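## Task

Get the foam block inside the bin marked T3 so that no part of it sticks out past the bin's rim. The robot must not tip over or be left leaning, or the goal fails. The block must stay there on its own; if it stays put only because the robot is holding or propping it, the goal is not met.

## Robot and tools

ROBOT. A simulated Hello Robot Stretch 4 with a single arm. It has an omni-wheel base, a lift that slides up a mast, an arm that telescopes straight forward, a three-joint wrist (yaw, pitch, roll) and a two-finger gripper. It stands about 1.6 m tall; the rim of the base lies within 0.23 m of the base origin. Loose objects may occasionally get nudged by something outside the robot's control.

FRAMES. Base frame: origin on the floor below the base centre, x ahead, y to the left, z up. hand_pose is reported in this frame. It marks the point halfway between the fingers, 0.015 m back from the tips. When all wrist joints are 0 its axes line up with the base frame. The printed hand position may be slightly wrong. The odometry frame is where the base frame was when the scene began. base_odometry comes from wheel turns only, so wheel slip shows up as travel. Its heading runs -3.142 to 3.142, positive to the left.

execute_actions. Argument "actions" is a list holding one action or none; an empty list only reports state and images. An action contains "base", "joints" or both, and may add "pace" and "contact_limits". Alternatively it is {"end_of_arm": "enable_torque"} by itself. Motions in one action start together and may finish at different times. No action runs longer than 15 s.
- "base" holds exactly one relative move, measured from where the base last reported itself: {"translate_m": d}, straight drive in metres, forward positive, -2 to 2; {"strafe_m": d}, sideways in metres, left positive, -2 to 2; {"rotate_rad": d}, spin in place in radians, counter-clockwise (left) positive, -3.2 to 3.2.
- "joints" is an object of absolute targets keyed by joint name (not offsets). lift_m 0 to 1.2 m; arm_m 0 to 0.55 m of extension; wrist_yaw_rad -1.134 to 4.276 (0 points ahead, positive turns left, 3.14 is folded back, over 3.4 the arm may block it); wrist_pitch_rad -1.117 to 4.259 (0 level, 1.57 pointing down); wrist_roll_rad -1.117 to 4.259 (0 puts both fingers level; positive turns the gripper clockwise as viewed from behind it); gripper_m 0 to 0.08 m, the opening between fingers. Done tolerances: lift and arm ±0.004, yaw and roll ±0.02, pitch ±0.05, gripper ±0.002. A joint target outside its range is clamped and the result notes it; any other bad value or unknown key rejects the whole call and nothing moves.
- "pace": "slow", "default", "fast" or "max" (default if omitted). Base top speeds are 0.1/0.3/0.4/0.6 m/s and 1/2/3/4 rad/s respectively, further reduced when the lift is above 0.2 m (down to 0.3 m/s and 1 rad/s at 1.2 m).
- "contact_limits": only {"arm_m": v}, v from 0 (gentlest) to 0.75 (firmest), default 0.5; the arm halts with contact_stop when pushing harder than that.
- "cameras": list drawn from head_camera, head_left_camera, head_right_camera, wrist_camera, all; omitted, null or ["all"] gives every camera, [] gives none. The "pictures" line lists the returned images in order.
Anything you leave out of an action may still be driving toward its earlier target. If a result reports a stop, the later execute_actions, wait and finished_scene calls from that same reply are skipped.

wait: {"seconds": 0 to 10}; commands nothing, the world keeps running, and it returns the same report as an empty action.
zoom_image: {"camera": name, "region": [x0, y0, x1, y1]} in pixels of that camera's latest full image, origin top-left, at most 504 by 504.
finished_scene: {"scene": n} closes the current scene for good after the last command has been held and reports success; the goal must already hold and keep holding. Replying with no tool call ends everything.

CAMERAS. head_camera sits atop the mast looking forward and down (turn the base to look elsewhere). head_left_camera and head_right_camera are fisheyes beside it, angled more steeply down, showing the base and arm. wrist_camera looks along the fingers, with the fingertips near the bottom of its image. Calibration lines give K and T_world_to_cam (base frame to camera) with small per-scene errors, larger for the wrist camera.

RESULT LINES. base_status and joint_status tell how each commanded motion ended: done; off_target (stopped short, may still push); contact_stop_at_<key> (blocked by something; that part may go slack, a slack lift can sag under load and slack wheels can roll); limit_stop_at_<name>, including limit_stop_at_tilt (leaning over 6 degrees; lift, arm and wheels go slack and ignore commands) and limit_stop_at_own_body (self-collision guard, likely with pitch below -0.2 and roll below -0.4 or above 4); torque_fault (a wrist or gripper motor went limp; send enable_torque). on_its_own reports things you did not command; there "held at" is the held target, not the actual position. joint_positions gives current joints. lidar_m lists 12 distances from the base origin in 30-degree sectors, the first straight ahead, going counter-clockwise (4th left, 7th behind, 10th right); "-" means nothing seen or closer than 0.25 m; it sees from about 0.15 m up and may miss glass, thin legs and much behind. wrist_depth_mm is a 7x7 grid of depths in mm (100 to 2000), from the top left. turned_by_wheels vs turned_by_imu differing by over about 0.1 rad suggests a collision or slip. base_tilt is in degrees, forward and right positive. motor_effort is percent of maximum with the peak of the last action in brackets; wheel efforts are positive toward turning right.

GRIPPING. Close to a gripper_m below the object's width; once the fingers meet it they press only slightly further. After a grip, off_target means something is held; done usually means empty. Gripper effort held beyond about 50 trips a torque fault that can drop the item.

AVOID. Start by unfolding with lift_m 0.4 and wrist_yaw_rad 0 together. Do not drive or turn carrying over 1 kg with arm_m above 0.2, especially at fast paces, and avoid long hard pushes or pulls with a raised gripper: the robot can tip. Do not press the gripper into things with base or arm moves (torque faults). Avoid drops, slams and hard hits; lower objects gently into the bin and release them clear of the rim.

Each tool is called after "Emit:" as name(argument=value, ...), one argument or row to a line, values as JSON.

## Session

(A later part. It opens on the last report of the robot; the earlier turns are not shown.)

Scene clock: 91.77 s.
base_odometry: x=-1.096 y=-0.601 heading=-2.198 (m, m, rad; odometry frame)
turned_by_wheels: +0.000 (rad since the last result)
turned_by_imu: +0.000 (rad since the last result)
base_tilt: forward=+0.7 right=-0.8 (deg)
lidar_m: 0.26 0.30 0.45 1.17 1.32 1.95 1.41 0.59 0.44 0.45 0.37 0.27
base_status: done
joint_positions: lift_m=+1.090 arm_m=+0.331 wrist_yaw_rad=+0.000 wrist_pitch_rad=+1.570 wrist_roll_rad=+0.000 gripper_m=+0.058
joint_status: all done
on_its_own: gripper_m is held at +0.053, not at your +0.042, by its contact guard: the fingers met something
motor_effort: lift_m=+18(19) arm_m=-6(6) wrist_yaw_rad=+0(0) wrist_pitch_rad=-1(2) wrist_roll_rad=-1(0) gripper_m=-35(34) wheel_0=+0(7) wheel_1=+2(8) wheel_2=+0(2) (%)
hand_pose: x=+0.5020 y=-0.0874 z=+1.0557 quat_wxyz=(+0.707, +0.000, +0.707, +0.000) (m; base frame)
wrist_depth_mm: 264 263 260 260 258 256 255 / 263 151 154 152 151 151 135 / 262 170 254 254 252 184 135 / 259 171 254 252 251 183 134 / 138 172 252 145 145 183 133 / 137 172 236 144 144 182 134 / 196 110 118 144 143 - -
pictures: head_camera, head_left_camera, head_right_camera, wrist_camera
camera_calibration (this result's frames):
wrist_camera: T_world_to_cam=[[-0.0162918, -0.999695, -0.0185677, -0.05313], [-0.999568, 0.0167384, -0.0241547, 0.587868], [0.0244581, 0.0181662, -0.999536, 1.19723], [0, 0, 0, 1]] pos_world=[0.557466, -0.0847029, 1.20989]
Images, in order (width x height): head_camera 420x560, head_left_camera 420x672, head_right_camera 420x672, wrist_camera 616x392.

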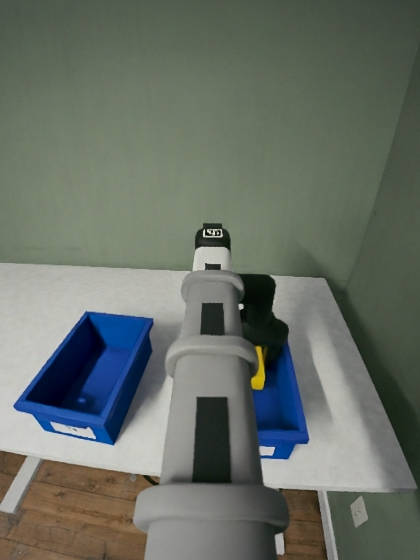

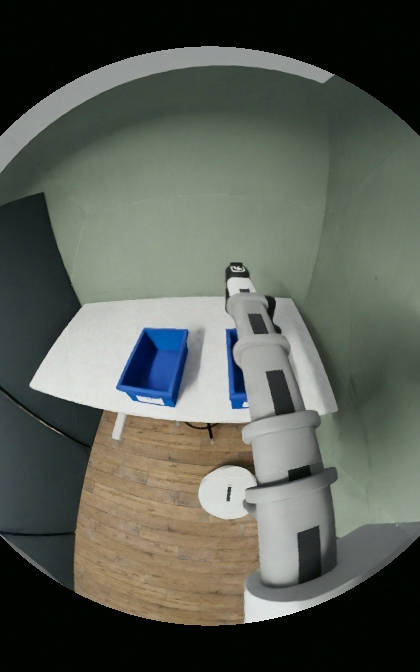

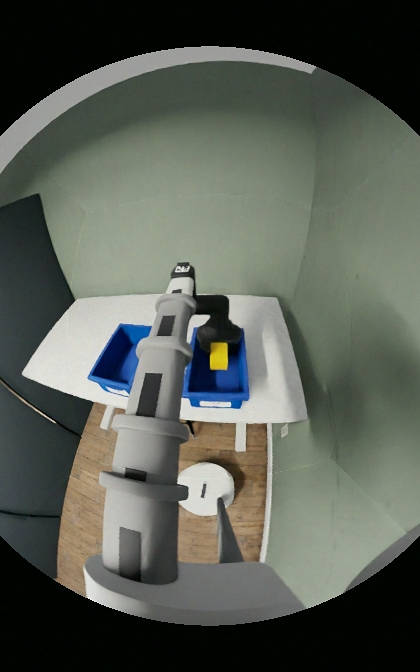

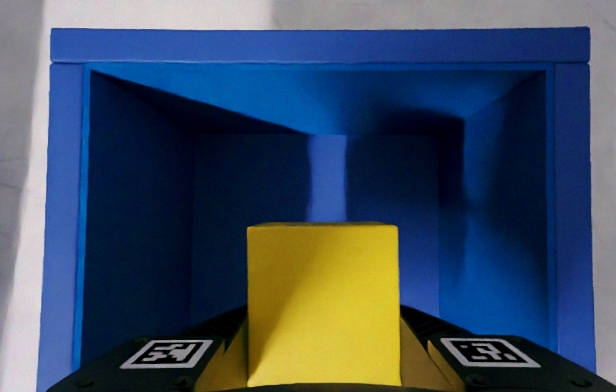

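Emit:
execute_actions(
  actions=[
    {"joints":{"lift_m":1.045},"pace":"slow"},
  ],
  cameras=["wrist_camera"],
)

Emit:
execute_actions(
  actions=[
    {"joints":{"gripper_m":0.075}},
  ],
  cameras=["wrist_camera"],
)

Emit:
execute_actions(
  actions=[
    {"joints":{"lift_m":1.15}},
  ],
  cameras=["wrist_camera","head_right_camera"],
)

Scene clock: 97.83 s.
base_odometry: x=-1.096 y=-0.601 heading=-2.198 (m, m, rad; odometry frame)
turned_by_wheels: +0.000 (rad since the last result)
turned_by_imu: +0.000 (rad since the last result)
base_tilt: forward=+0.7 right=-0.8 (deg)
lidar_m: 0.26 0.31 0.47 1.20 1.33 1.98 1.34 0.60 0.44 0.43 0.38 0.28
base_status: not commanded
joint_positions: lift_m=+1.045 arm_m=+0.331 wrist_yaw_rad=+0.000 wrist_pitch_rad=+1.570 wrist_roll_rad=+0.000 gripper_m=+0.058
joint_status: all done
on_its_own: gripper_m is held at +0.053, not at your +0.042, by its contact guard: the fingers met something
motor_effort: lift_m=+18(14) arm_m=-6(6) wrist_yaw_rad=+1(0) wrist_pitch_rad=-2(1) wrist_roll_rad=+0(0) gripper_m=-35(35) wheel_0=+0(0) wheel_1=+2(2) wheel_2=+0(0) (%)
hand_pose: x=+0.5020 y=-0.0874 z=+1.0107 quat_wxyz=(+0.707, +0.000, +0.707, +0.000) (m; base frame)
wrist_depth_mm: 109 111 110 113 112 112 - / 117 150 154 152 151 151 135 / 117 170 210 208 208 184 134 / 117 171 210 208 206 183 134 / 117 172 208 145 145 182 134 / 118 173 206 144 144 182 134 / 116 110 118 143 143 - -
pictures: wrist_camera
camera_calibration (this result's frames):
wrist_camera: T_world_to_cam=[[-0.0162917, -0.999695, -0.0185677, -0.0539652], [-0.999568, 0.0167383, -0.0241546, 0.586781], [0.024458, 0.0181662, -0.999536, 1.15228], [0, 0, 0, 1]] pos_world=[0.557466, -0.0847029, 1.16491]
Images, in order (width x height): wrist_camera 616x392.

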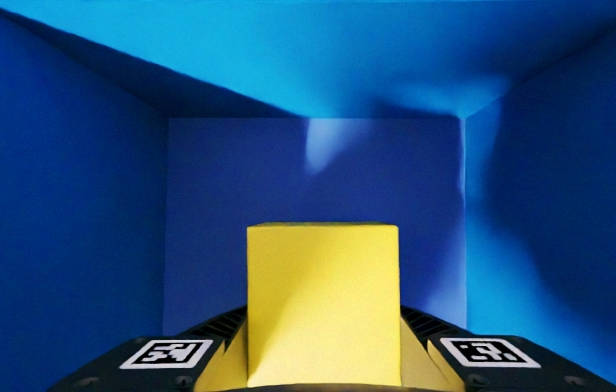

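Scene clock: 98.67 s.
base_odometry: x=-1.096 y=-0.601 heading=-2.198 (m, m, rad; odometry frame)
turned_by_wheels: +0.000 (rad since the last result)
turned_by_imu: +0.000 (rad since the last result)
base_tilt: forward=+0.6 right=-0.9 (deg)
lidar_m: 0.26 0.32 0.47 1.21 1.31 1.98 1.37 0.58 0.45 0.44 0.38 0.28
base_status: not commanded
joint_positions: lift_m=+1.045 arm_m=+0.331 wrist_yaw_rad=+0.000 wrist_pitch_rad=+1.570 wrist_roll_rad=+0.000 gripper_m=+0.075
joint_status: all done
motor_effort: lift_m=+18(18) arm_m=-6(6) wrist_yaw_rad=+0(1) wrist_pitch_rad=-1(1) wrist_roll_rad=-1(1) gripper_m=+4(29) wheel_0=+0(0) wheel_1=+2(2) wheel_2=+0(0) (%)
hand_pose: x=+0.5020 y=-0.0874 z=+1.0107 quat_wxyz=(+0.707, +0.000, +0.707, +0.000) (m; base frame)
wrist_depth_mm: 108 111 110 113 112 112 - / 117 151 154 152 151 151 135 / 117 171 211 209 208 184 134 / 117 171 208 208 206 183 134 / 117 171 208 162 205 182 133 / 118 173 207 161 161 169 134 / 113 - 133 160 160 105 -
pictures: wrist_camera
camera_calibration (this result's frames):
wrist_camera: T_world_to_cam=[[-0.0162908, -0.999695, -0.0185677, -0.0539656], [-0.999568, 0.0167374, -0.0241547, 0.586781], [0.0244581, 0.0181662, -0.999536, 1.15228], [0, 0, 0, 1]] pos_world=[0.557466, -0.0847028, 1.16491]
Images, in order (width x height): wrist_camera 616x392.

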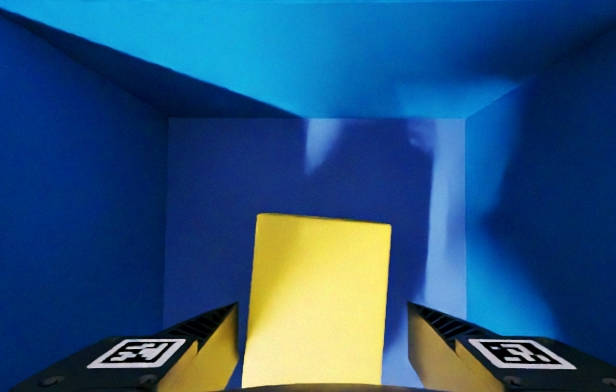

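Scene clock: 100.13 s.
base_odometry: x=-1.096 y=-0.601 heading=-2.198 (m, m, rad; odometry frame)
turned_by_wheels: +0.000 (rad since the last result)
turned_by_imu: +0.000 (rad since the last result)
base_tilt: forward=+0.6 right=-0.7 (deg)
lidar_m: 0.27 0.31 0.48 1.22 1.30 1.97 1.38 0.61 0.46 0.45 0.37 0.28
base_status: not commanded
joint_positions: lift_m=+1.150 arm_m=+0.331 wrist_yaw_rad=+0.000 wrist_pitch_rad=+1.570 wrist_roll_rad=+0.000 gripper_m=+0.075
joint_status: all done
motor_effort: lift_m=+22(29) arm_m=-6(6) wrist_yaw_rad=+0(0) wrist_pitch_rad=-1(0) wrist_roll_rad=-1(0) gripper_m=+3(2) wheel_0=+0(0) wheel_1=+2(2) wheel_2=+0(0) (%)
hand_pose: x=+0.5020 y=-0.0874 z=+1.1154 quat_wxyz=(+0.707, +0.000, +0.707, +0.000) (m; base frame)
wrist_depth_mm: 325 324 320 320 317 317 315 / 324 320 199 199 315 314 314 / 320 213 256 273 270 216 310 / 320 214 314 310 310 216 309 / 317 215 310 265 307 214 307 / 317 215 260 264 306 197 307 / 315 - 133 307 306 105 -
pictures: head_right_camera, wrist_camera
camera_calibration (this result's frames):
wrist_camera: T_world_to_cam=[[-0.016291, -0.999695, -0.0185677, -0.052023], [-0.999568, 0.0167376, -0.0241547, 0.589308], [0.0244581, 0.0181662, -0.999536, 1.25685], [0, 0, 0, 1]] pos_world=[0.557465, -0.0847028, 1.26953]
Images, in order (width x height): head_right_camera 420x672, wrist_camera 616x392.

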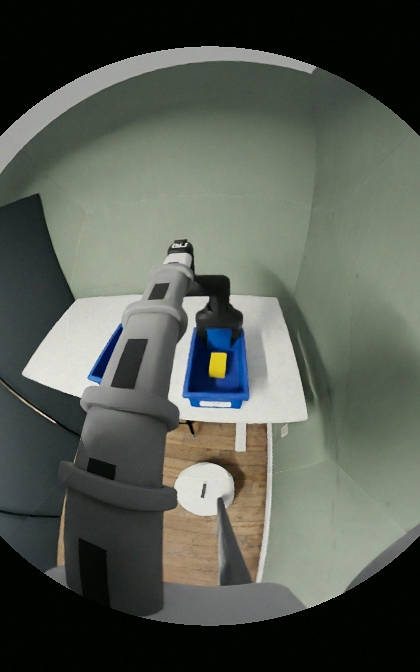

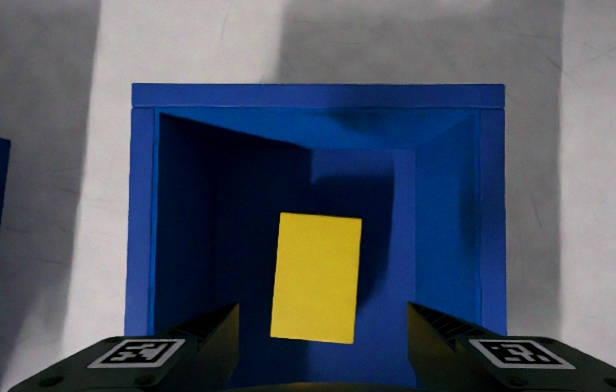

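Emit:
finished_scene(
  scene=1,
)

The scene is finished: the task was done.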